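# Pull the bike from its rack and stand it on the kickstand

## Task

Remove the bicycle from the floor rack (which is loose, not anchored) and leave it standing upright on its own kickstand. At the end nothing else may be in contact with the bike: no wall, furniture, loose item or the rack. The robot must have released the bike and backed away, so the bike is not held up by the robot. The robot itself must not topple or be left leaning, or the task fails.

## Robot and tools

ROBOT. A Hello Robot Stretch 3 with one arm: a two-wheeled base (0.33 m long, 0.34 m wide), a lift on a vertical mast, and a telescoping arm that reaches out to the robot's RIGHT side, ending in a wrist (yaw, pitch, roll) and a gripper. The gripper only moves forward or back when the base drives. Turning in place pivots about the point midway between the drive wheels, 0.05 m behind the front edge; with the arm retracted and the wrist folded, the swept circle has radius 0.28 m, but an unfolded level wrist reaches beyond it. Cameras: head_camera and nav_camera on the head (aimed by head_pan_rad and head_tilt_rad) and wrist_camera on the gripper.

FRAMES. Base frame: origin on the floor between the drive wheels, x forward, y left, z up. hand_pose is reported in this frame at the fingertip meeting point. Odometry frame is the base frame at the start; heading is positive to the left, -3.142 to 3.142.

execute_actions takes "actions", a list run in order (empty list just returns the current state and images). Each action may have "robot" (a command, a queue, or {"stop": true}), "steps" (1 to 450 control steps at 30 per second; default 1) and "until" (only with steps; ends the action early once all its conditions hold). {"steps": n} alone waits. If any value is invalid or out of range, the whole call is rejected and nothing new starts.

A command may contain:
- "base": exactly one of {"translate_m": d}, an offset in metres driven straight from wherever the base is when this command begins (positive forward, |d| at most 1), or {"rotate_rad": d}, an in-place turn offset in radians (positive = counter-clockwise/left, |d| at most 3.2). No sideways motion.
- "joints": absolute targets by name; unnamed joints keep their existing goal. lift_m 0 to 1.1 (arm height, m); arm_m 0 to 0.52 (extension, m); wrist_yaw_rad -1.345 to 4.42 (0 along the arm, positive toward the front, 3.0 folded over the base); wrist_pitch_rad -1.57 to 0.451 (0 level, negative tips the fingers down); wrist_roll_rad -2.911 to 2.911 (0 fingers side by side); gripper_m -0.089 to 0.179 (bigger is wider; real fingertip gap is about 0.007 m less when almost shut, 0.025 m less when wide, zero below 0.007); head_pan_rad -3.953 to 1.73 (0 ahead, positive left, -1.57 looks along the arm); head_tilt_rad -1.53 to 0.419 (negative down).
- "contact_limits": {"arm_m": e}, effort percent 1 to 100 at which the arm's motion halts; it lasts until arm_m's next command.
Base and joint motions start together and keep running across later actions and while you think. A queue is a list of up to 8 commands and {"pause_s": s} (max 15) entries run one after another; each waits until the previous one ends "done" (for base or gripper, "off_target" also lets it proceed). A new command takes effect immediately and discards the rest of an older queue.

To wait for everything to finish, use "steps": 450 with "until": {"robot": {"status": "ended"}}. Other conditions compare a field with [op, value], op among =, !=, <, <=, >, >=, or a status word / ["!=", "moving"]. {"any": {"status": "ended"}} fires when any one motion or the queue finishes.

SPEED. Full base speed (0.30 m/s, 1.9 rad/s) only when stowed: lift_m < 0.30, arm_m < 0.03, wrist_yaw_rad > 2.54; otherwise 0.10 m/s and 0.63 rad/s.

GRIPPER. Grip by commanding a value below the object's width (lower squeezes more); release by going at least 0.02 above where the pads touched. Readings and "done" do not prove a grasp. Overly hard squeezes get reduced and things may slip; send a new value to re-squeeze.

SELF-COLLISION. Fold or unfold the wrist only with lift_m 0.32 to 0.95, wrist_pitch_rad -0.4 and roll near 0; once folded, lift can go to 0.25. With yaw below -0.4, keep pitch at -0.5 or lower.

RESULTS. Each result is a snapshot plus one image per camera. base_status shows (travelled of goal); joint_goals, joint_status, measured_speeds, and refusals/queue/queue_left. Status words: moving, done, off_target (stopped short, may still push), contact_stop (arm or lift pushed firmly and went slack until its next command), time_out, stopped, not_commanded, torque_fault (wrist servo off for 10 s, limp, goals refused). "refused:" and "dropped:" lines name the goal and reason, counting from 0; "replaced:" reports how a superseded motion ended. robot.on_its_own appears when the robot altered a goal, a joint is slack or off, a resting motor shows unusual effort, or base_tilt departs 3 degrees from the start (7.5 while driving). lidar_m: 12 distances in 30 degree sectors, 1st straight ahead, counter-clockwise (4th left, 7th behind, 10th right), plane 0.17 m high, "-" means nothing. wrist_depth_mm and head_depth_mm: 7x7 median depths in mm. base_tilt in degrees (forward/right positive). motor_effort in percent, bracket = peak; positive pushes toward higher values.

zoom_image: {"camera": one of head_camera, nav_camera, wrist_camera, "region": [x0, y0, x1, y1]} in pixels of that camera's latest image, origin top-left, at most 504 x 504.

finished_scene: {"scene": n} ends the current scene irreversibly; only call once everything has stopped, since remaining motion is braked.

CAUTIONS. Pushing with the gripper above about 0.45 m can tip the robot before contact stop; don't push twice after a contact_stop. Driving while holding or hooking something immovable, or snagging furniture (especially backing up), can tip it: reverse the last move in small steps, pull the gripper free, and lower lift to about 0.2 if still leaning. Avoid drops, slams, hard hits, heavy pushes and long wrist strain.

Each tool is called after ">>>" as name([rows], argument=value, ...), one row to a line, values as JSON.

## Session

>>> execute_actions(actions=[])

Scene clock: 0.00 s.
robot.base_odometry: x=+0.000 y=+0.000 heading=+0.000 (m, m, rad; robot's odometry frame)
robot.turned_by_wheels: +0.000 (rad since the last result)
robot.turned_by_imu: +0.000 (rad since the last result)
robot.base_tilt: forward=-2.5 right=-1.3 (deg)
robot.lidar_m: 1.21 2.12 2.25 2.63 4.02 2.23 1.68 1.62 1.13 0.85 0.82 0.86
robot.head_depth_mm: 1045 1049 1047 1048 1046 1052 1056 / 1204 1205 1204 1209 1209 1206 1209 / 1413 1414 1420 1423 1421 1422 1431 / 1715 1715 1718 1726 1728 1733 1732 / 1965 2121 2131 2167 2161 2186 1994 / 1968 2071 2081 2072 2102 2120 2060 / 1922 1949 1982 1999 1998 2017 1980
robot.base_status: not_commanded
robot.joint_positions: lift_m=+0.486 arm_m=+0.001 wrist_yaw_rad=+2.851 wrist_pitch_rad=-0.332 wrist_roll_rad=-0.011 gripper_m=+0.037 head_pan_rad=-0.015 head_tilt_rad=+0.005
robot.joint_goals: lift_m=+0.486 arm_m=+0.001 wrist_yaw_rad=+2.851 wrist_pitch_rad=-0.332 wrist_roll_rad=-0.011 gripper_m=+0.037 head_pan_rad=-0.015 head_tilt_rad=+0.005
robot.joint_status: lift_m=not_commanded arm_m=not_commanded wrist_yaw_rad=not_commanded wrist_pitch_rad=not_commanded wrist_roll_rad=not_commanded gripper_m=not_commanded head_pan_rad=not_commanded head_tilt_rad=not_commanded
robot.measured_speeds: translate_m=+0.000 rotate_rad=+0.000 lift_m=+0.000 arm_m=+0.000 wrist_yaw_rad=+0.000 wrist_pitch_rad=+0.000 wrist_roll_rad=+0.000 head_pan_rad=+0.000 head_tilt_rad=+0.000
robot: refusals=0 queue=idle queue_left=0
robot.motor_effort: left_wheel=+1 right_wheel=+0 lift_m=+30 arm_m=+0 wrist_yaw_rad=+1 wrist_pitch_rad=+4 wrist_roll_rad=+0 gripper_m=-1 head_pan_rad=-1 head_tilt_rad=+2 (%)
robot.hand_pose: x=+0.0459 y=+0.0787 z=+0.5185 quat_wxyz=(+0.217, +0.703, +0.016, +0.677) (m; robot's base frame)
robot.wrist_depth_mm: - - - - - - - / - - - - - - - / - - - - - - - / - - - - - - - / 970 - - 946 - 942 966 / 797 - 794 797 801 781 778 / 679 670 659 659 655 653 663
pictures: head_camera (sideways: a quarter turn clockwise sets it upright), nav_camera (sideways: a quarter turn counterclockwise sets it upright), wrist_camera
Images, in order (width x height): head_camera 896x504, nav_camera 672x504, wrist_camera 644x364.

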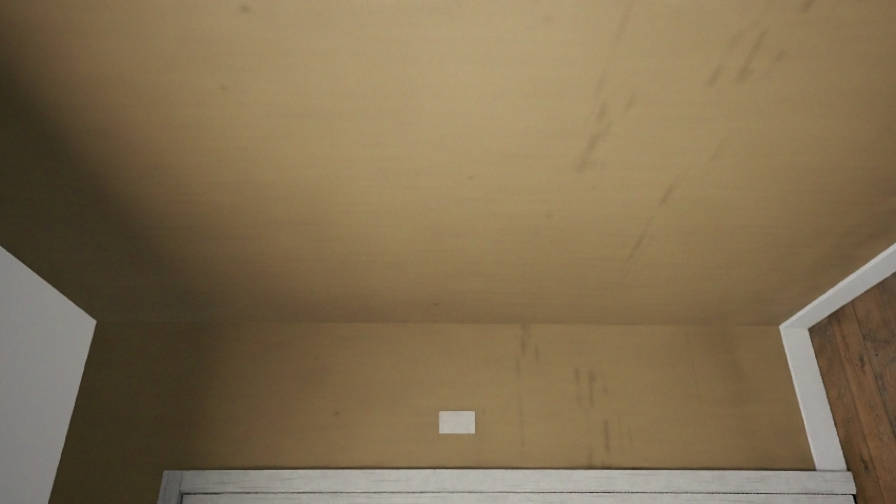

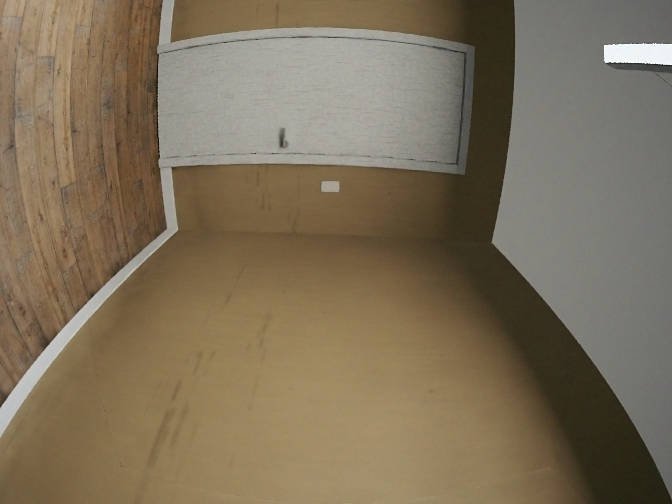

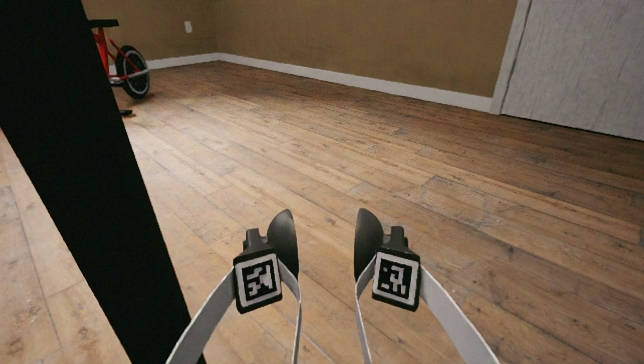

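>>> execute_actions([
  {"robot":{"base":{"rotate_rad":2.1},"joints":{"head_tilt_rad":-0.5}},"steps":450,"until":{"robot":{"status":"ended"}}},
])

Scene clock: 4.40 s.
robot.base_odometry: x=+0.000 y=+0.000 heading=+2.100 (m, m, rad; robot's odometry frame)
robot.turned_by_wheels: +2.100 (rad since the last result)
robot.turned_by_imu: +2.105 (rad since the last result)
robot.base_tilt: forward=-2.4 right=-1.2 (deg)
robot.lidar_m: 2.06 2.27 1.68 1.62 1.15 0.85 0.82 0.85 1.19 2.12 2.23 2.66
robot.head_depth_mm: 3251 3512 3726 2536 1892 1513 1267 / 3246 3552 2631 2464 1888 1512 1267 / 3253 3545 3740 2304 1883 1514 1267 / 3268 3563 3782 2536 1890 1514 1263 / 3290 3570 3778 2527 1892 1515 1265 / 3290 3602 3787 2527 1894 1518 1266 / 3283 3611 3734 2514 1895 1517 1264
robot.base_status: done (rotate_rad +2.0999 of +2.1000)
robot.joint_positions: lift_m=+0.486 arm_m=+0.001 wrist_yaw_rad=+2.851 wrist_pitch_rad=-0.332 wrist_roll_rad=-0.011 gripper_m=+0.037 head_pan_rad=-0.015 head_tilt_rad=-0.494
robot.joint_goals: lift_m=+0.486 arm_m=+0.001 wrist_yaw_rad=+2.851 wrist_pitch_rad=-0.332 wrist_roll_rad=-0.011 gripper_m=+0.037 head_pan_rad=-0.015 head_tilt_rad=-0.500
robot.joint_status: lift_m=not_commanded arm_m=not_commanded wrist_yaw_rad=not_commanded wrist_pitch_rad=not_commanded wrist_roll_rad=not_commanded gripper_m=not_commanded head_pan_rad=not_commanded head_tilt_rad=done
robot.measured_speeds: translate_m=+0.000 rotate_rad=+0.000 lift_m=+0.000 arm_m=+0.000 wrist_yaw_rad=+0.000 wrist_pitch_rad=+0.000 wrist_roll_rad=+0.000 head_pan_rad=+0.000 head_tilt_rad=+0.000
robot: refusals=0 queue=done queue_left=0
robot.motor_effort: left_wheel=-2(7) right_wheel=+3(9) lift_m=+30(30) arm_m=+0(0) wrist_yaw_rad=+1(0) wrist_pitch_rad=+4(4) wrist_roll_rad=+0(0) gripper_m=+0(0) head_pan_rad=+1(0) head_tilt_rad=-3(22) (%)
robot.hand_pose: x=+0.0459 y=+0.0787 z=+0.5185 quat_wxyz=(+0.217, +0.703, +0.016, +0.677) (m; robot's base frame)
robot.wrist_depth_mm: - - - - - - - / - - - - - - - / - - - - - - - / - - - - - - - / 971 - - 944 - 921 921 / 778 - 794 777 796 767 752 / 683 666 660 647 660 668 658
pictures: head_camera (sideways: a quarter turn clockwise sets it upright), nav_camera (sideways: a quarter turn counterclockwise sets it upright), wrist_camera
Images, in order (width x height): head_camera 896x504, nav_camera 672x504, wrist_camera 644x364.

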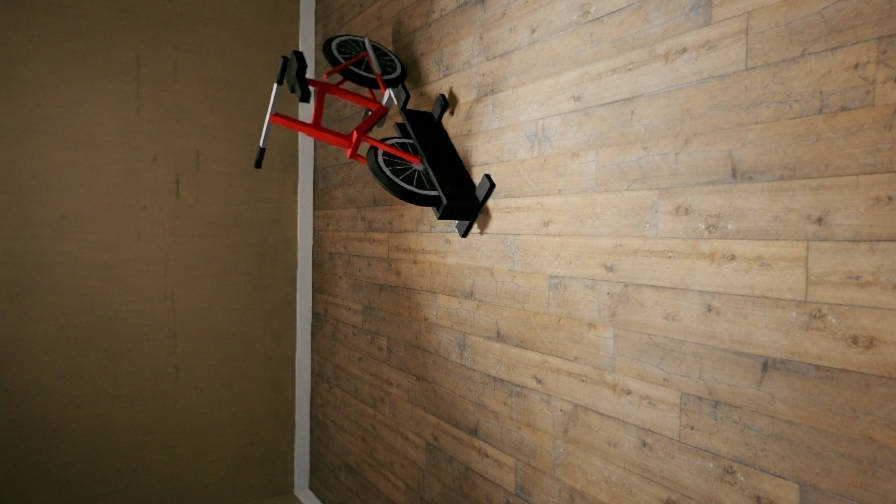

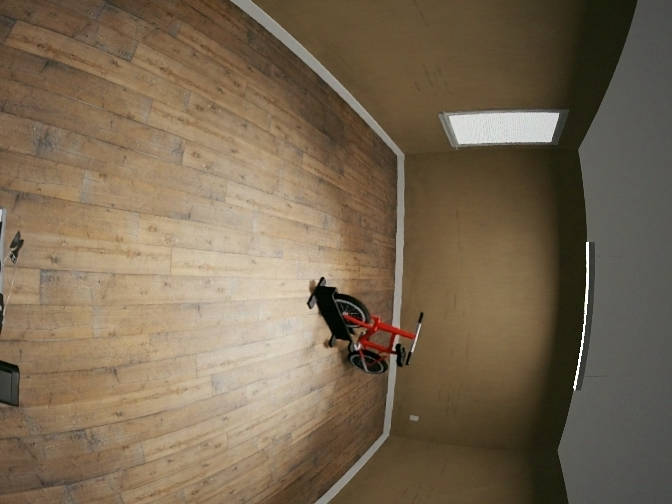

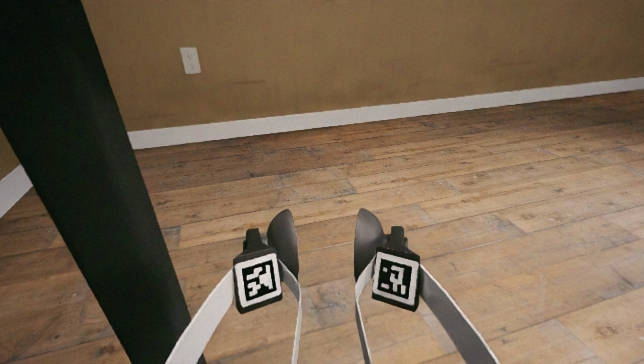

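>>> zoom_image(camera="head_camera", region=[240,20,520,250])

Region (240, 20, 520, 250) of head_camera's 896x504 image, scaled by 1.800, with more detail than that image has; it fills the top 414 rows of this view, and the rest is white.

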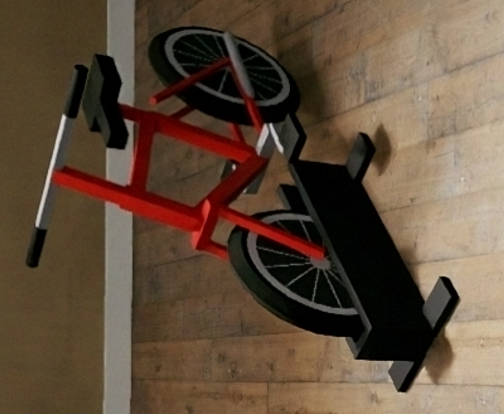

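>>> execute_actions([
  {"robot":[{"base":{"rotate_rad":-0.49},"joints":{"lift_m":0.27,"wrist_yaw_rad":3.0,"wrist_pitch_rad":-0.4}},{"base":{"translate_m":1.0}},{"base":{"translate_m":1.0},"joints":{"head_pan_rad":0.9,"head_tilt_rad":-0.9}}],"steps":450,"until":{"robot":{"status":"ended"}}},
])

Scene clock: 17.57 s.
robot.base_odometry: x=-0.078 y=+1.998 heading=+1.610 (m, m, rad; robot's odometry frame)
robot.turned_by_wheels: -0.490 (rad since the last result)
robot.turned_by_imu: -0.488 (rad since the last result)
robot.base_tilt: forward=-2.4 right=-1.4 (deg)
robot.lidar_m: 1.88 0.82 0.73 0.74 2.55 2.66 2.65 2.60 1.67 1.28 1.25 1.31
robot.head_depth_mm: 1894 2100 1858 1550 1376 1217 1097 / 1987 2167 1849 1319 1374 1215 1097 / 2076 2232 1805 1311 1381 1220 1096 / 2178 2238 1856 1324 1374 1218 1098 / 2293 2247 1855 1333 1314 1227 1114 / 2423 2252 1775 1115 1316 1222 1113 / 2552 2252 1856 1576 1265 1225 1119
robot.base_status: done (translate_m +1.0000 of +1.0000)
robot.joint_positions: lift_m=+0.270 arm_m=+0.001 wrist_yaw_rad=+2.999 wrist_pitch_rad=-0.413 wrist_roll_rad=-0.011 gripper_m=+0.037 head_pan_rad=+0.893 head_tilt_rad=-0.889
robot.joint_goals: lift_m=+0.270 arm_m=+0.001 wrist_yaw_rad=+3.000 wrist_pitch_rad=-0.400 wrist_roll_rad=-0.011 gripper_m=+0.037 head_pan_rad=+0.900 head_tilt_rad=-0.900
robot.joint_status: lift_m=done arm_m=not_commanded wrist_yaw_rad=done wrist_pitch_rad=done wrist_roll_rad=not_commanded gripper_m=not_commanded head_pan_rad=done head_tilt_rad=done
robot.measured_speeds: translate_m=+0.000 rotate_rad=+0.000 lift_m=+0.000 arm_m=+0.000 wrist_yaw_rad=+0.000 wrist_pitch_rad=+0.000 wrist_roll_rad=+0.000 head_pan_rad=+0.000 head_tilt_rad=+0.000
robot: refusals=0 queue=done queue_left=0
robot.motor_effort: left_wheel=+3(13) right_wheel=-3(8) lift_m=+27(29) arm_m=+0(0) wrist_yaw_rad=+1(3) wrist_pitch_rad=+4(4) wrist_roll_rad=+0(0) gripper_m=+0(0) head_pan_rad=+4(52) head_tilt_rad=-4(20) (%)
robot.hand_pose: x=+0.0108 y=+0.0769 z=+0.2840 quat_wxyz=(+0.194, +0.696, +0.096, +0.684) (m; robot's base frame)
robot.wrist_depth_mm: - - - 702 - - 604 / - - 785 753 725 721 643 / 956 898 841 801 785 876 713 / 706 698 706 691 693 683 658 / 571 563 - 557 581 550 556 / 477 496 - - 479 468 461 / 425 - - - 407 409 405
pictures: head_camera (sideways: a quarter turn clockwise sets it upright), nav_camera (sideways: a quarter turn counterclockwise sets it upright), wrist_camera
Images, in order (width x height): head_camera 896x504, nav_camera 672x504, wrist_camera 644x364.

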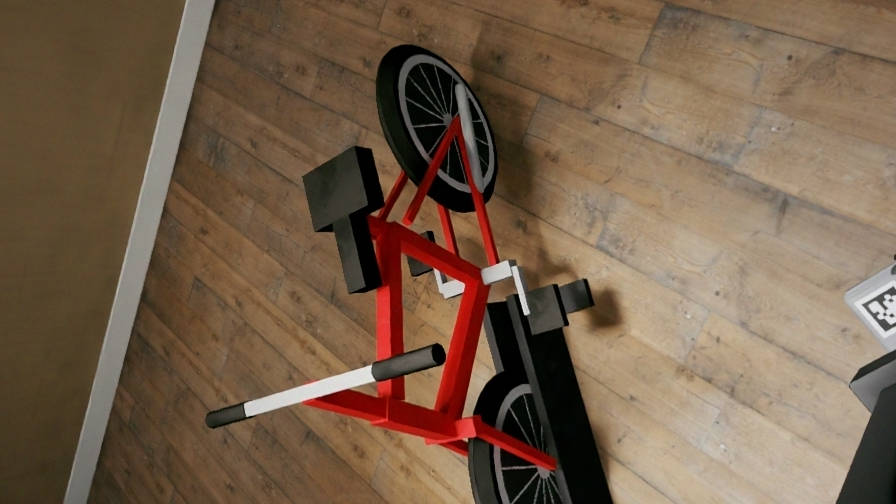

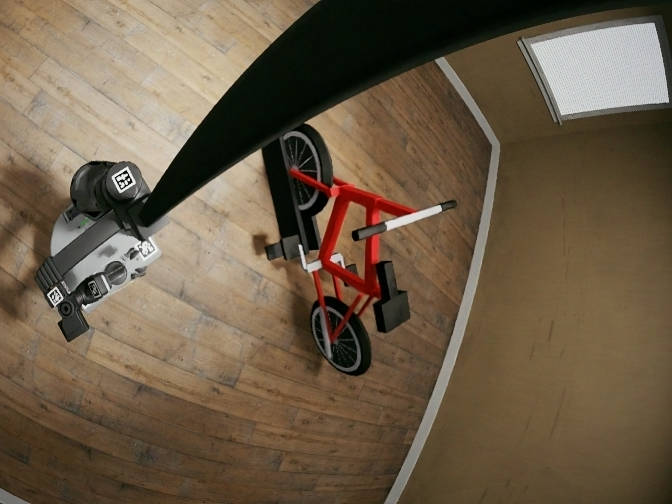

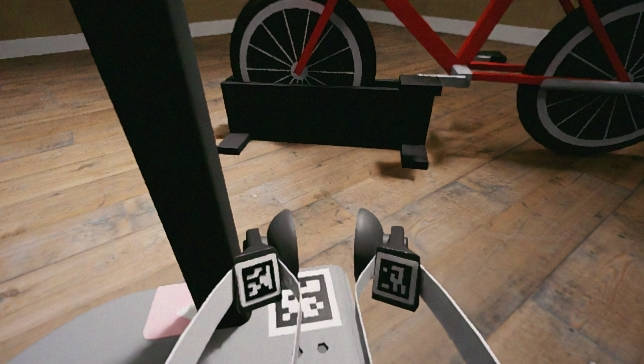

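>>> execute_actions([
  {"robot":[{"base":{"rotate_rad":-0.38}},{"base":{"translate_m":0.5}},{"base":{"rotate_rad":3.14},"joints":{"head_pan_rad":-1.57,"head_tilt_rad":-0.95}},{"joints":{"lift_m":0.4}},{"joints":{"wrist_yaw_rad":0,"gripper_m":0.0}}],"steps":450,"until":{"robot":{"status":"ended"}}},
])

Scene clock: 30.00 s.
robot.base_odometry: x=+0.089 y=+2.470 heading=-1.913 (m, m, rad; robot's odometry frame)
robot.turned_by_wheels: +2.760 (rad since the last result)
robot.turned_by_imu: +2.762 (rad since the last result)
robot.base_tilt: forward=-2.4 right=-1.4 (deg)
robot.lidar_m: 3.19 2.95 2.10 1.08 0.88 0.88 0.97 1.51 1.84 0.75 0.77 0.99
robot.head_depth_mm: 1785 1979 1759 1520 1342 1204 1089 / 1924 2042 1756 1530 1345 1210 - / 2088 2067 1765 1442 1346 1222 - / 2280 2086 1756 1259 1346 1203 1108 / 2387 2086 1718 1269 1346 1209 1094 / 2536 2077 1070 1304 1344 1210 1092 / 2537 2083 1730 1337 1322 1207 1091
robot.base_status: done (rotate_rad +3.1399 of +3.1400)
robot.joint_positions: lift_m=+0.400 arm_m=+0.001 wrist_yaw_rad=+0.002 wrist_pitch_rad=-0.413 wrist_roll_rad=-0.011 gripper_m=+0.000 head_pan_rad=-1.563 head_tilt_rad=-0.939
robot.joint_goals: lift_m=+0.400 arm_m=+0.001 wrist_yaw_rad=+0.000 wrist_pitch_rad=-0.400 wrist_roll_rad=-0.011 gripper_m=+0.000 head_pan_rad=-1.570 head_tilt_rad=-0.950
robot.joint_status: lift_m=done arm_m=not_commanded wrist_yaw_rad=done wrist_pitch_rad=done wrist_roll_rad=not_commanded gripper_m=done head_pan_rad=done head_tilt_rad=done
robot.measured_speeds: translate_m=+0.000 rotate_rad=+0.000 lift_m=+0.000 arm_m=+0.000 wrist_yaw_rad=+0.000 wrist_pitch_rad=+0.000 wrist_roll_rad=+0.000 head_pan_rad=+0.000 head_tilt_rad=+0.000
robot: refusals=0 queue=done queue_left=0
robot.motor_effort: left_wheel=-2(13) right_wheel=+3(13) lift_m=+33(34) arm_m=-1(1) wrist_yaw_rad=-1(2) wrist_pitch_rad=+4(4) wrist_roll_rad=+0(0) gripper_m=-2(78) head_pan_rad=-6(51) head_tilt_rad=-5(6) (%)
robot.hand_pose: x=-0.0210 y=-0.3710 z=+0.4137 quat_wxyz=(+0.696, +0.147, -0.688, -0.144) (m; robot's base frame)
robot.wrist_depth_mm: - - - - - - - / - 507 - - - - - / - - 527 550 - - - / 612 593 588 613 906 910 917 / 596 712 708 656 755 746 729 / 629 632 627 - 626 609 611 / 541 541 540 538 538 535 534
pictures: head_camera (sideways: a quarter turn clockwise sets it upright), nav_camera (sideways: a quarter turn counterclockwise sets it upright), wrist_camera
Images, in order (width x height): head_camera 896x504, nav_camera 672x504, wrist_camera 644x364.

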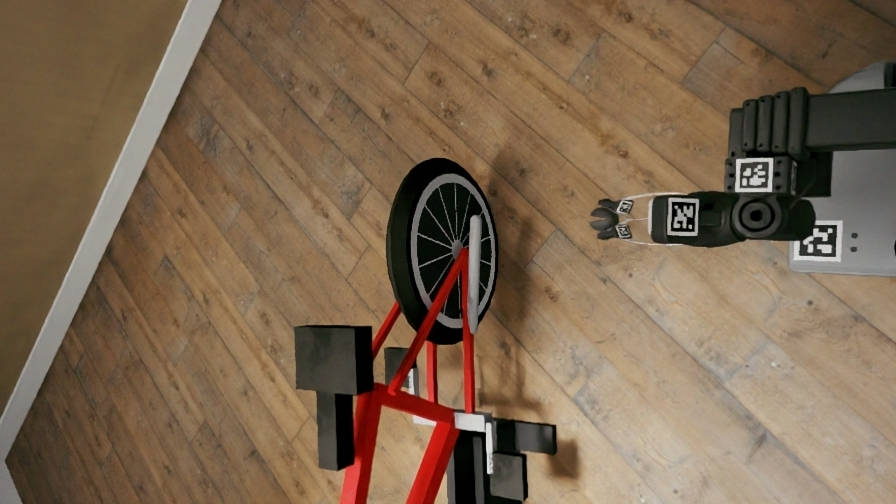

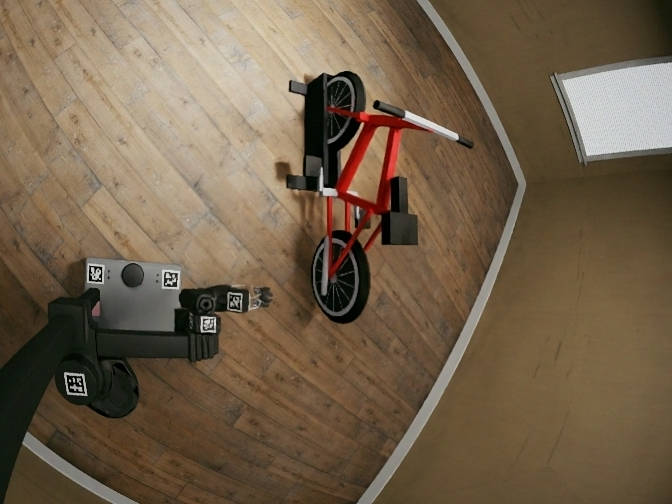

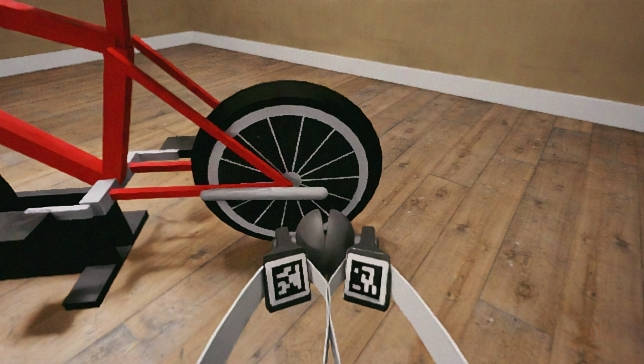

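>>> execute_actions([
  {"robot":{"base":{"translate_m":0.04},"joints":{"lift_m":0.25,"arm_m":0.3}},"steps":450,"until":{"robot":{"status":"ended"}}},
])

Scene clock: 33.37 s.
robot.base_odometry: x=+0.075 y=+2.432 heading=-1.913 (m, m, rad; robot's odometry frame)
robot.turned_by_wheels: +0.000 (rad since the last result)
robot.turned_by_imu: +0.000 (rad since the last result)
robot.base_tilt: forward=-2.5 right=-1.4 (deg)
robot.lidar_m: 3.17 2.92 2.17 1.12 0.91 0.91 1.00 1.56 1.86 0.75 0.89 0.98
robot.head_depth_mm: 1806 1970 1750 1523 1344 1198 1091 / 1956 2060 1752 1520 1345 1202 1122 / 2118 2074 1751 1270 1308 1205 - / 2293 2084 1759 1252 1337 1202 1123 / 2423 2083 1647 1325 1344 1203 1090 / 2521 2079 1066 1353 1348 1206 1089 / 2537 2086 1770 1342 1323 1208 1095
robot.base_status: done (translate_m +0.0400 of +0.0400)
robot.joint_positions: lift_m=+0.250 arm_m=+0.300 wrist_yaw_rad=+0.001 wrist_pitch_rad=-0.413 wrist_roll_rad=-0.011 gripper_m=+0.000 head_pan_rad=-1.563 head_tilt_rad=-0.939
robot.joint_goals: lift_m=+0.250 arm_m=+0.300 wrist_yaw_rad=+0.000 wrist_pitch_rad=-0.400 wrist_roll_rad=-0.011 gripper_m=+0.000 head_pan_rad=-1.570 head_tilt_rad=-0.950
robot.joint_status: lift_m=done arm_m=done wrist_yaw_rad=done wrist_pitch_rad=done wrist_roll_rad=not_commanded gripper_m=done head_pan_rad=done head_tilt_rad=done
robot.measured_speeds: translate_m=+0.000 rotate_rad=+0.000 lift_m=+0.000 arm_m=+0.000 wrist_yaw_rad=+0.000 wrist_pitch_rad=+0.000 wrist_roll_rad=+0.000 head_pan_rad=+0.000 head_tilt_rad=+0.000
robot: refusals=0 queue=done queue_left=0
robot.motor_effort: left_wheel=-3(5) right_wheel=+3(8) lift_m=+27(33) arm_m=+5(4) wrist_yaw_rad=-1(2) wrist_pitch_rad=+4(4) wrist_roll_rad=+0(0) gripper_m=-2(2) head_pan_rad=-3(5) head_tilt_rad=-4(4) (%)
robot.hand_pose: x=-0.0213 y=-0.6696 z=+0.2639 quat_wxyz=(+0.696, +0.146, -0.688, -0.144) (m; robot's base frame)
robot.wrist_depth_mm: - 196 185 189 204 - - / - 196 198 204 211 - - / 839 204 218 227 232 777 853 / 304 235 235 255 262 594 645 / 545 251 250 273 297 515 527 / 429 310 306 - 425 452 440 / 389 388 374 370 387 383 385
pictures: head_camera (sideways: a quarter turn clockwise sets it upright), nav_camera (sideways: a quarter turn counterclockwise sets it upright), wrist_camera
Images, in order (width x height): head_camera 896x504, nav_camera 672x504, wrist_camera 644x364.

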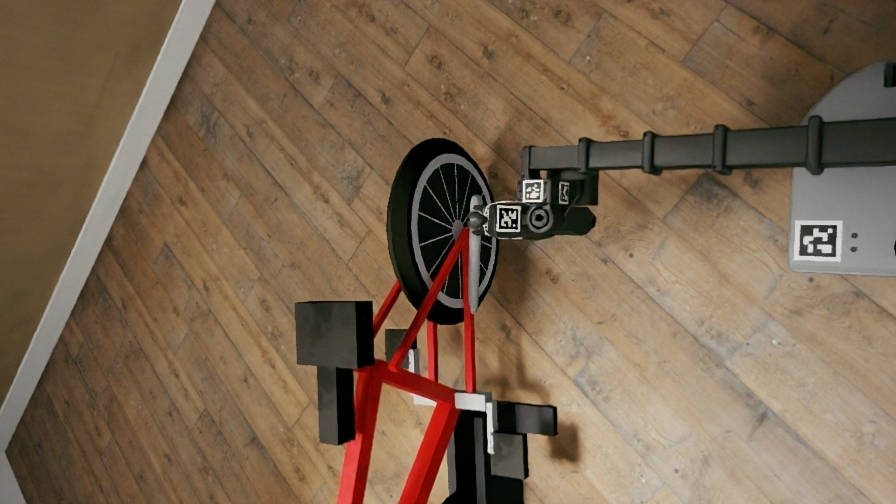

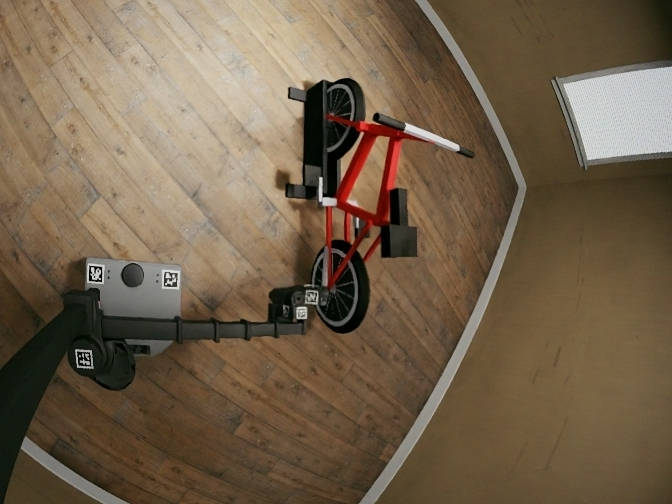

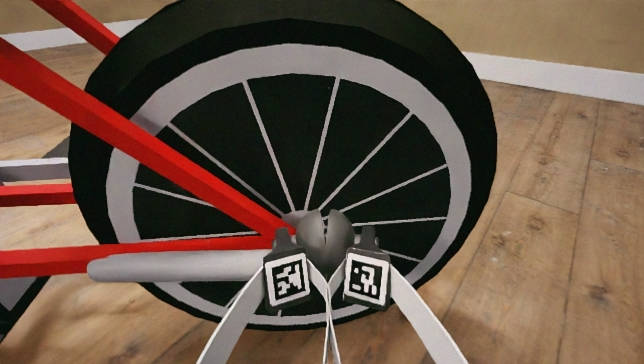

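>>> execute_actions([
  {"robot":[{"base":{"translate_m":-0.015},"joints":{"arm_m":0.335}},{"joints":{"lift_m":0.16}}],"steps":450,"until":{"robot":{"status":"ended"}}},
])

Scene clock: 35.53 s.
robot.base_odometry: x=+0.080 y=+2.446 heading=-1.913 (m, m, rad; robot's odometry frame)
robot.turned_by_wheels: +0.000 (rad since the last result)
robot.turned_by_imu: +0.000 (rad since the last result)
robot.base_tilt: forward=-2.3 right=-1.2 (deg)
robot.lidar_m: 3.17 2.93 2.14 1.11 0.90 0.90 0.99 1.54 1.86 0.76 0.90 0.99
robot.head_depth_mm: 1792 1965 1757 1520 1346 1202 1088 / 1930 2059 1754 1523 1343 1207 1123 / 2090 2078 1758 1321 1320 1201 - / 2282 2077 1772 1216 1318 1207 1118 / 2420 2082 1685 1310 1351 1206 1091 / 2536 2082 1083 1331 1349 1205 1091 / 2549 2084 1763 1312 1322 1209 1094
robot.base_status: done (translate_m -0.0150 of -0.0150)
robot.joint_positions: lift_m=+0.196 arm_m=+0.334 wrist_yaw_rad=+0.000 wrist_pitch_rad=-0.376 wrist_roll_rad=-0.011 gripper_m=+0.000 head_pan_rad=-1.563 head_tilt_rad=-0.939
robot.joint_goals: lift_m=+0.197 arm_m=+0.335 wrist_yaw_rad=+0.000 wrist_pitch_rad=-0.400 wrist_roll_rad=-0.011 gripper_m=+0.000 head_pan_rad=-1.570 head_tilt_rad=-0.950
robot.joint_status: lift_m=contact_stop arm_m=done wrist_yaw_rad=done wrist_pitch_rad=done wrist_roll_rad=not_commanded gripper_m=done head_pan_rad=done head_tilt_rad=done
robot.measured_speeds: translate_m=+0.000 rotate_rad=+0.000 lift_m=-0.016 arm_m=-0.002 wrist_yaw_rad=+0.000 wrist_pitch_rad=+0.288 wrist_roll_rad=+0.000 head_pan_rad=+0.000 head_tilt_rad=+0.000
robot: refusals=0 queue=dropped queue_left=0
robot.on_its_own: lift_m is slack since a contact_stop, until your next command for it (your +0.160 is given up)
robot.motor_effort: left_wheel=-3(7) right_wheel=+6(7) lift_m=+27(27) arm_m=+9(10) wrist_yaw_rad=+1(1) wrist_pitch_rad=-15(15) wrist_roll_rad=+0(0) gripper_m=-3(3) head_pan_rad=-3(5) head_tilt_rad=-4(4) (%)
robot.hand_pose: x=-0.0216 y=-0.7088 z=+0.2183 quat_wxyz=(+0.699, +0.133, -0.690, -0.132) (m; robot's base frame)
robot.wrist_depth_mm: 149 153 156 161 166 - 957 / 157 164 170 174 180 200 - / 173 173 185 190 198 211 820 / 190 191 199 209 217 252 603 / 202 206 193 226 246 467 482 / 181 182 184 276 282 401 405 / 349 330 291 303 336 342 345
pictures: head_camera (sideways: a quarter turn clockwise sets it upright), nav_camera (sideways: a quarter turn counterclockwise sets it upright), wrist_camera
Images, in order (width x height): head_camera 896x504, nav_camera 672x504, wrist_camera 644x364.

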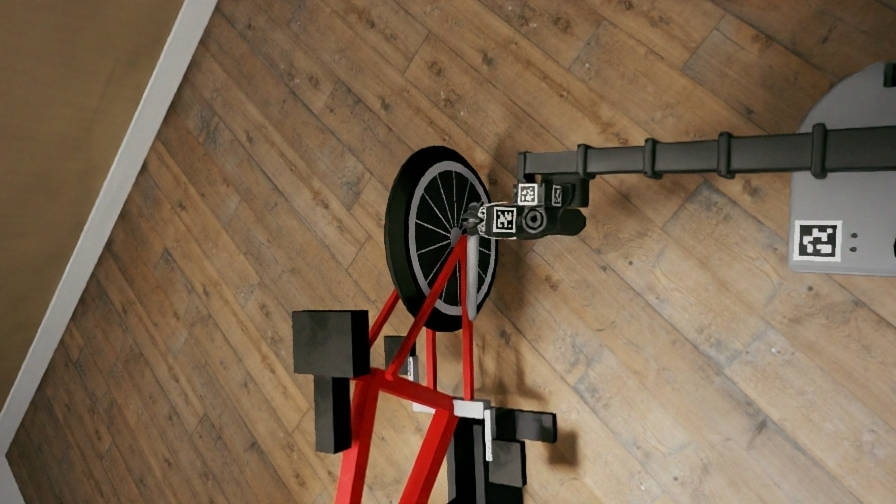

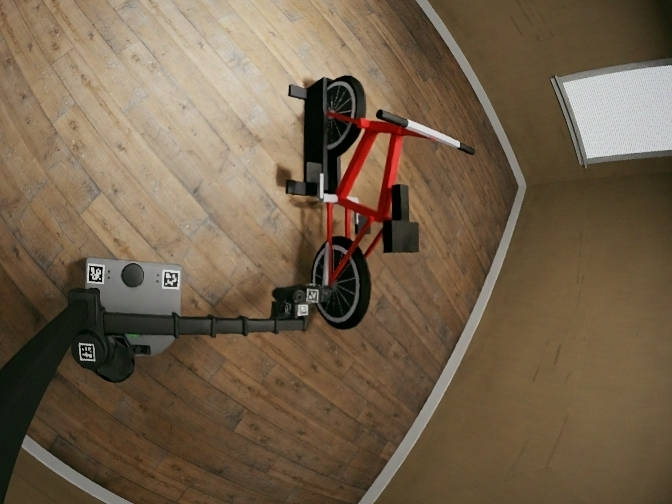

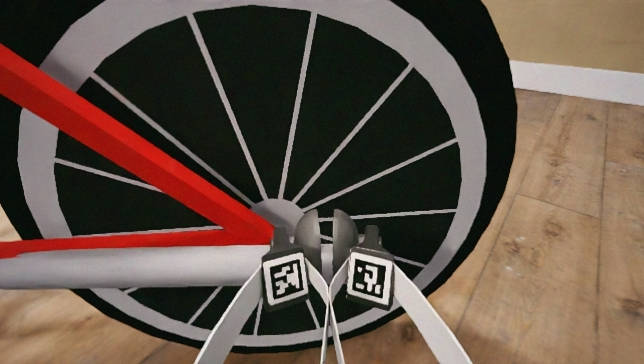

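>>> execute_actions([
  {"robot":[{"joints":{"lift_m":0.23}},{"base":{"translate_m":-0.015},"joints":{"arm_m":0.315}},{"joints":{"lift_m":0.16}}],"steps":450,"until":{"robot":{"status":"ended"}}},
  {"steps":10},
])

Scene clock: 39.57 s.
robot.base_odometry: x=+0.085 y=+2.460 heading=-1.913 (m, m, rad; robot's odometry frame)
robot.turned_by_wheels: +0.000 (rad since the last result)
robot.turned_by_imu: +0.000 (rad since the last result)
robot.base_tilt: forward=-2.4 right=-1.3 (deg)
robot.lidar_m: 3.18 2.94 2.11 1.09 0.89 0.88 0.98 1.52 1.84 0.76 0.78 0.99
robot.head_depth_mm: 1792 1973 1754 1522 1338 1200 1090 / 1933 2057 1746 1528 1347 1201 1117 / 2096 2073 1767 1362 1357 1205 - / 2286 2084 1762 1250 1322 1199 1116 / 2411 2081 1685 1291 1352 1203 1091 / 2528 2082 1095 1327 1348 1204 1093 / 2521 2082 1766 1338 1332 1201 1097
robot.base_status: done (translate_m -0.0150 of -0.0150)
robot.joint_positions: lift_m=+0.160 arm_m=+0.315 wrist_yaw_rad=+0.000 wrist_pitch_rad=-0.412 wrist_roll_rad=-0.011 gripper_m=+0.000 head_pan_rad=-1.563 head_tilt_rad=-0.939
robot.joint_goals: lift_m=+0.160 arm_m=+0.315 wrist_yaw_rad=+0.000 wrist_pitch_rad=-0.400 wrist_roll_rad=-0.011 gripper_m=+0.000 head_pan_rad=-1.570 head_tilt_rad=-0.950
robot.joint_status: lift_m=done arm_m=done wrist_yaw_rad=done wrist_pitch_rad=done wrist_roll_rad=not_commanded gripper_m=done head_pan_rad=done head_tilt_rad=done
robot.measured_speeds: translate_m=+0.000 rotate_rad=+0.000 lift_m=+0.000 arm_m=+0.000 wrist_yaw_rad=+0.000 wrist_pitch_rad=+0.000 wrist_roll_rad=+0.000 head_pan_rad=+0.000 head_tilt_rad=+0.000
robot: refusals=0 queue=done queue_left=0
robot.motor_effort: left_wheel=-1(5) right_wheel=+2(5) lift_m=+27(35) arm_m=-5(9) wrist_yaw_rad=+0(1) wrist_pitch_rad=+4(13) wrist_roll_rad=+0(0) gripper_m=-2(3) head_pan_rad=-4(3) head_tilt_rad=-4(4) (%)
robot.hand_pose: x=-0.0216 y=-0.6855 z=+0.1741 quat_wxyz=(+0.696, +0.146, -0.688, -0.144) (m; robot's base frame)
robot.wrist_depth_mm: 150 171 176 181 186 - 951 / 182 169 192 198 205 796 926 / 196 199 203 216 226 621 650 / 175 176 177 177 252 508 500 / 386 251 263 262 377 408 406 / 350 340 291 - 349 345 345 / 300 296 296 294 294 298 295
pictures: head_camera (sideways: a quarter turn clockwise sets it upright), nav_camera (sideways: a quarter turn counterclockwise sets it upright), wrist_camera
Images, in order (width x height): head_camera 896x504, nav_camera 672x504, wrist_camera 644x364.

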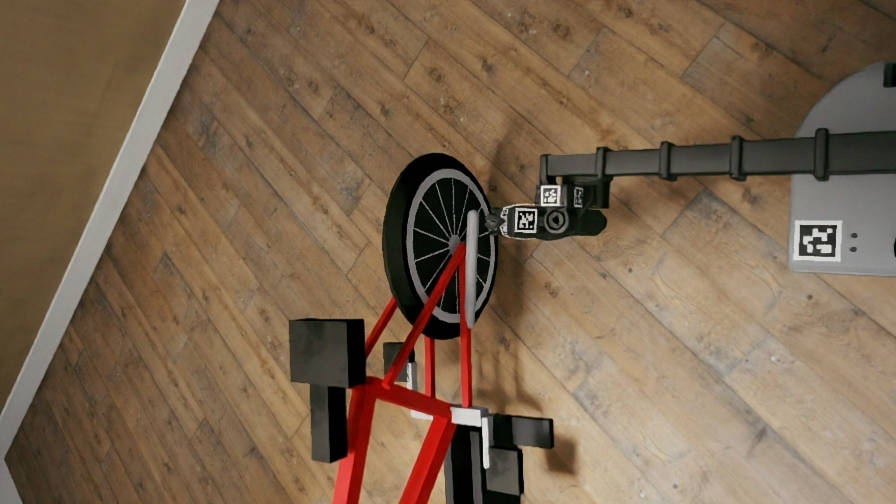

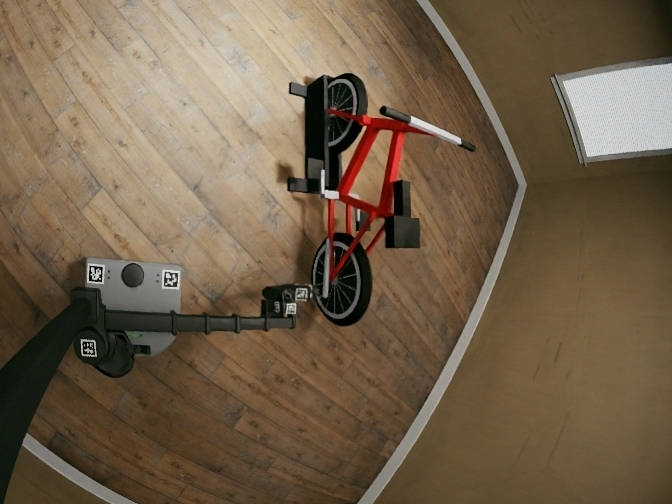

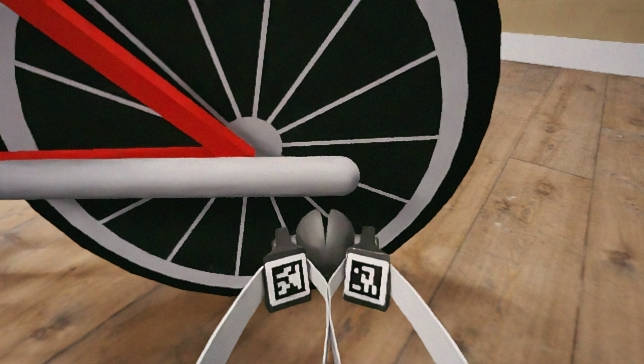

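>>> execute_actions([
  {"robot":[{"joints":{"lift_m":0.24}},{"joints":{"arm_m":0.35}},{"joints":{"lift_m":0.14}}],"steps":450,"until":{"robot":{"status":"ended"}}},
  {"robot":{"joints":{"lift_m":0.14}},"steps":60,"until":{"robot":{"status":"ended"}}},
  {"robot":{"joints":{"lift_m":0.14}},"steps":60,"until":{"robot":{"status":"ended"}}},
  {"steps":10},
])

Scene clock: 43.67 s.
robot.base_odometry: x=+0.085 y=+2.460 heading=-1.913 (m, m, rad; robot's odometry frame)
robot.turned_by_wheels: +0.000 (rad since the last result)
robot.turned_by_imu: +0.000 (rad since the last result)
robot.base_tilt: forward=-2.4 right=-1.3 (deg)
robot.lidar_m: 3.16 2.93 2.11 1.09 0.89 0.89 0.98 1.52 1.85 0.76 0.78 1.00
robot.head_depth_mm: 1792 1962 1757 1528 1347 1202 1087 / 1925 2038 1751 1524 1350 1203 1121 / 2083 2069 1753 1360 1318 1207 - / 2288 2075 1756 1225 1330 1204 1122 / 2400 2076 1686 1284 1346 1203 1089 / 2538 2088 1090 1330 1347 1207 1091 / 2527 2078 1761 1337 1327 1204 1094
robot.base_status: done (translate_m -0.0150 of -0.0150)
robot.joint_positions: lift_m=+0.199 arm_m=+0.350 wrist_yaw_rad=-0.001 wrist_pitch_rad=-0.367 wrist_roll_rad=-0.011 gripper_m=+0.000 head_pan_rad=-1.563 head_tilt_rad=-0.939
robot.joint_goals: lift_m=+0.199 arm_m=+0.350 wrist_yaw_rad=+0.000 wrist_pitch_rad=-0.400 wrist_roll_rad=-0.011 gripper_m=+0.000 head_pan_rad=-1.570 head_tilt_rad=-0.950
robot.joint_status: lift_m=contact_stop arm_m=done wrist_yaw_rad=done wrist_pitch_rad=done wrist_roll_rad=not_commanded gripper_m=done head_pan_rad=done head_tilt_rad=done
robot.measured_speeds: translate_m=+0.000 rotate_rad=+0.000 lift_m=+0.003 arm_m=+0.000 wrist_yaw_rad=+0.000 wrist_pitch_rad=+0.000 wrist_roll_rad=+0.000 head_pan_rad=+0.000 head_tilt_rad=+0.000
robot: refusals=0 queue=dropped queue_left=0
robot.on_its_own: lift_m is slack since a contact_stop, until your next command for it (your +0.140 is given up)
robot.motor_effort: left_wheel=-2(4) right_wheel=+3(6) lift_m=+26(34) arm_m=+6(7) wrist_yaw_rad=+1(2) wrist_pitch_rad=-12(15) wrist_roll_rad=+0(0) gripper_m=-1(2) head_pan_rad=-4(5) head_tilt_rad=-4(4) (%)
robot.hand_pose: x=-0.0217 y=-0.7251 z=+0.2233 quat_wxyz=(+0.699, +0.130, -0.691, -0.129) (m; robot's base frame)
robot.wrist_depth_mm: 141 144 147 151 159 - 934 / 151 154 159 164 170 - - / 157 168 173 178 184 746 840 / 176 168 190 196 203 572 623 / 197 194 199 210 225 469 489 / 169 169 170 - 256 412 409 / 345 254 265 281 330 351 348
pictures: head_camera (sideways: a quarter turn clockwise sets it upright), nav_camera (sideways: a quarter turn counterclockwise sets it upright), wrist_camera
replaced: robot.lift_m: its motion had ended contact_stop
replaced: robot.lift_m: its motion had ended contact_stop
Images, in order (width x height): head_camera 896x504, nav_camera 672x504, wrist_camera 644x364.

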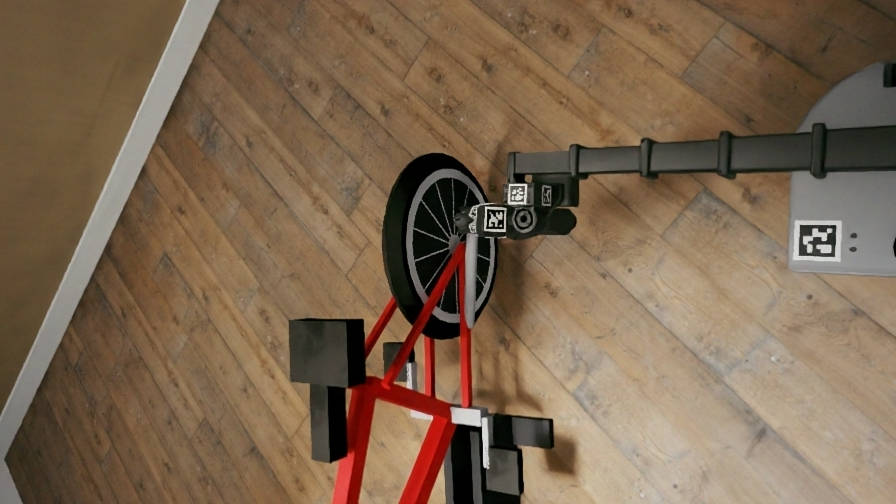

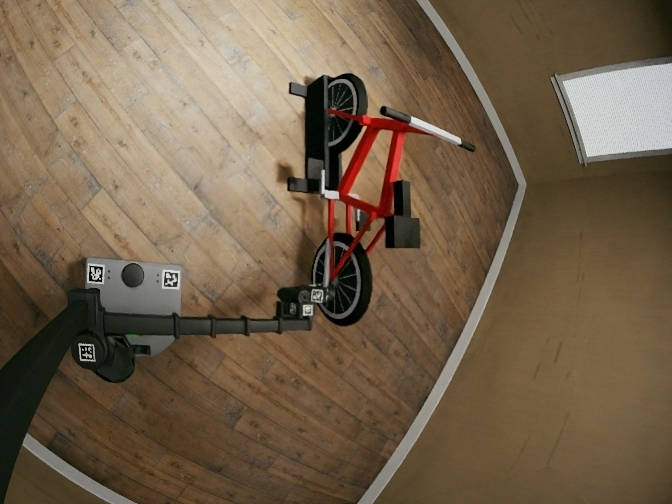

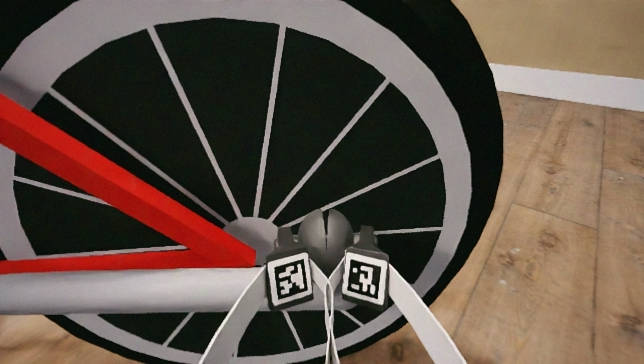

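Use the wrist pitch with the lift held.

>>> execute_actions([
  {"robot":{"joints":{"lift_m":0.205,"wrist_pitch_rad":-0.7}},"steps":45,"until":{"robot":{"status":"ended"}}},
  {"steps":5},
])

Scene clock: 44.63 s.
robot.base_odometry: x=+0.085 y=+2.460 heading=-1.913 (m, m, rad; robot's odometry frame)
robot.turned_by_wheels: +0.000 (rad since the last result)
robot.turned_by_imu: -0.007 (rad since the last result)
robot.base_tilt: forward=-2.5 right=-1.4 (deg)
robot.lidar_m: 3.16 2.95 2.14 1.10 0.89 0.89 0.97 1.51 1.84 0.66 0.77 0.99
robot.head_depth_mm: 1780 1955 1748 1522 1341 1206 1092 / 1915 2030 1750 1522 1337 1205 1120 / 2072 2065 1757 1332 1316 1203 - / 2259 2068 1763 1219 1334 1201 1122 / 2383 2078 1684 1264 1346 1204 1095 / 2528 2068 1078 1324 1347 1206 1091 / 2541 2069 1759 1334 1334 1208 1096
robot.base_status: done (translate_m -0.0150 of -0.0150)
robot.joint_positions: lift_m=+0.210 arm_m=+0.350 wrist_yaw_rad=+0.002 wrist_pitch_rad=-0.643 wrist_roll_rad=-0.011 gripper_m=+0.000 head_pan_rad=-1.566 head_tilt_rad=-0.943
robot.joint_goals: lift_m=+0.210 arm_m=+0.350 wrist_yaw_rad=+0.000 wrist_pitch_rad=-0.700 wrist_roll_rad=-0.011 gripper_m=+0.000 head_pan_rad=-1.570 head_tilt_rad=-0.950
robot.joint_status: lift_m=contact_stop arm_m=done wrist_yaw_rad=done wrist_pitch_rad=off_target wrist_roll_rad=not_commanded gripper_m=done head_pan_rad=done head_tilt_rad=done
robot.measured_speeds: translate_m=-0.001 rotate_rad=+0.000 lift_m=+0.002 arm_m=+0.000 wrist_yaw_rad=+0.020 wrist_pitch_rad=-0.096 wrist_roll_rad=+0.000 head_pan_rad=+0.000 head_tilt_rad=-0.024
robot: refusals=0 queue=dropped queue_left=0
robot.on_its_own: lift_m is slack since a contact_stop, until your next command for it (your +0.205 is given up)
robot.motor_effort: left_wheel=+2(4) right_wheel=-1(29) lift_m=+28(31) arm_m=+2(6) wrist_yaw_rad=-2(5) wrist_pitch_rad=-18(59) wrist_roll_rad=+0(0) gripper_m=-2(2) head_pan_rad=-3(5) head_tilt_rad=-3(3) (%)
robot.hand_pose: x=-0.0212 y=-0.6854 z=+0.1759 quat_wxyz=(+0.675, +0.226, -0.666, -0.222) (m; robot's base frame)
robot.wrist_depth_mm: 143 150 155 158 163 175 756 / 139 160 174 181 187 213 611 / 186 184 189 209 217 481 505 / 177 186 237 247 264 431 426 / 167 166 275 283 357 368 374 / 333 327 162 162 331 329 329 / 297 300 296 294 298 293 297
pictures: head_camera (sideways: a quarter turn clockwise sets it upright), nav_camera (sideways: a quarter turn counterclockwise sets it upright), wrist_camera
Images, in order (width x height): head_camera 896x504, nav_camera 672x504, wrist_camera 644x364.

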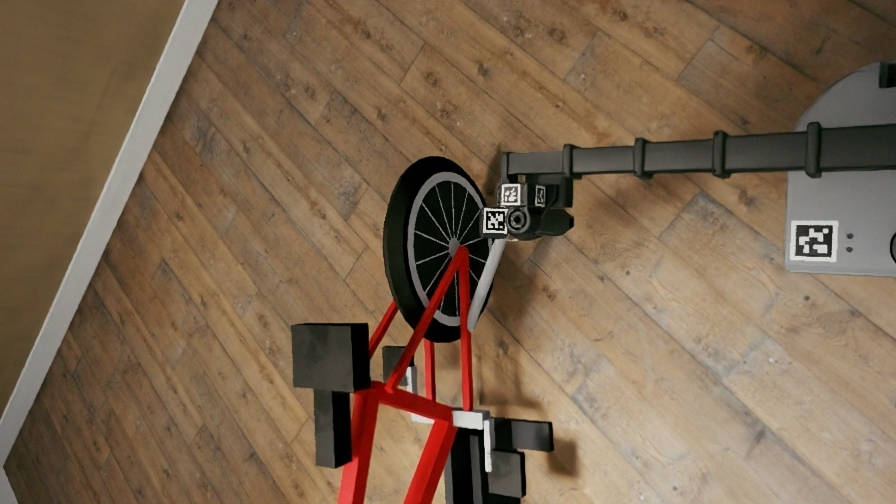

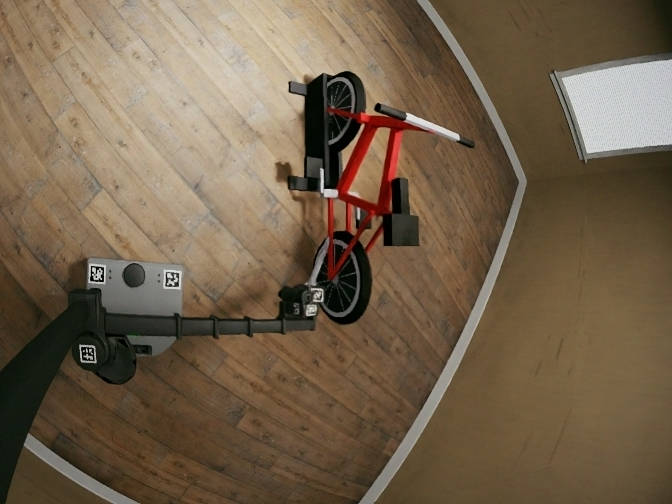

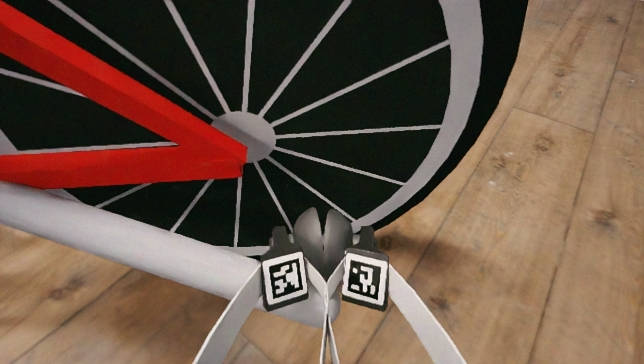

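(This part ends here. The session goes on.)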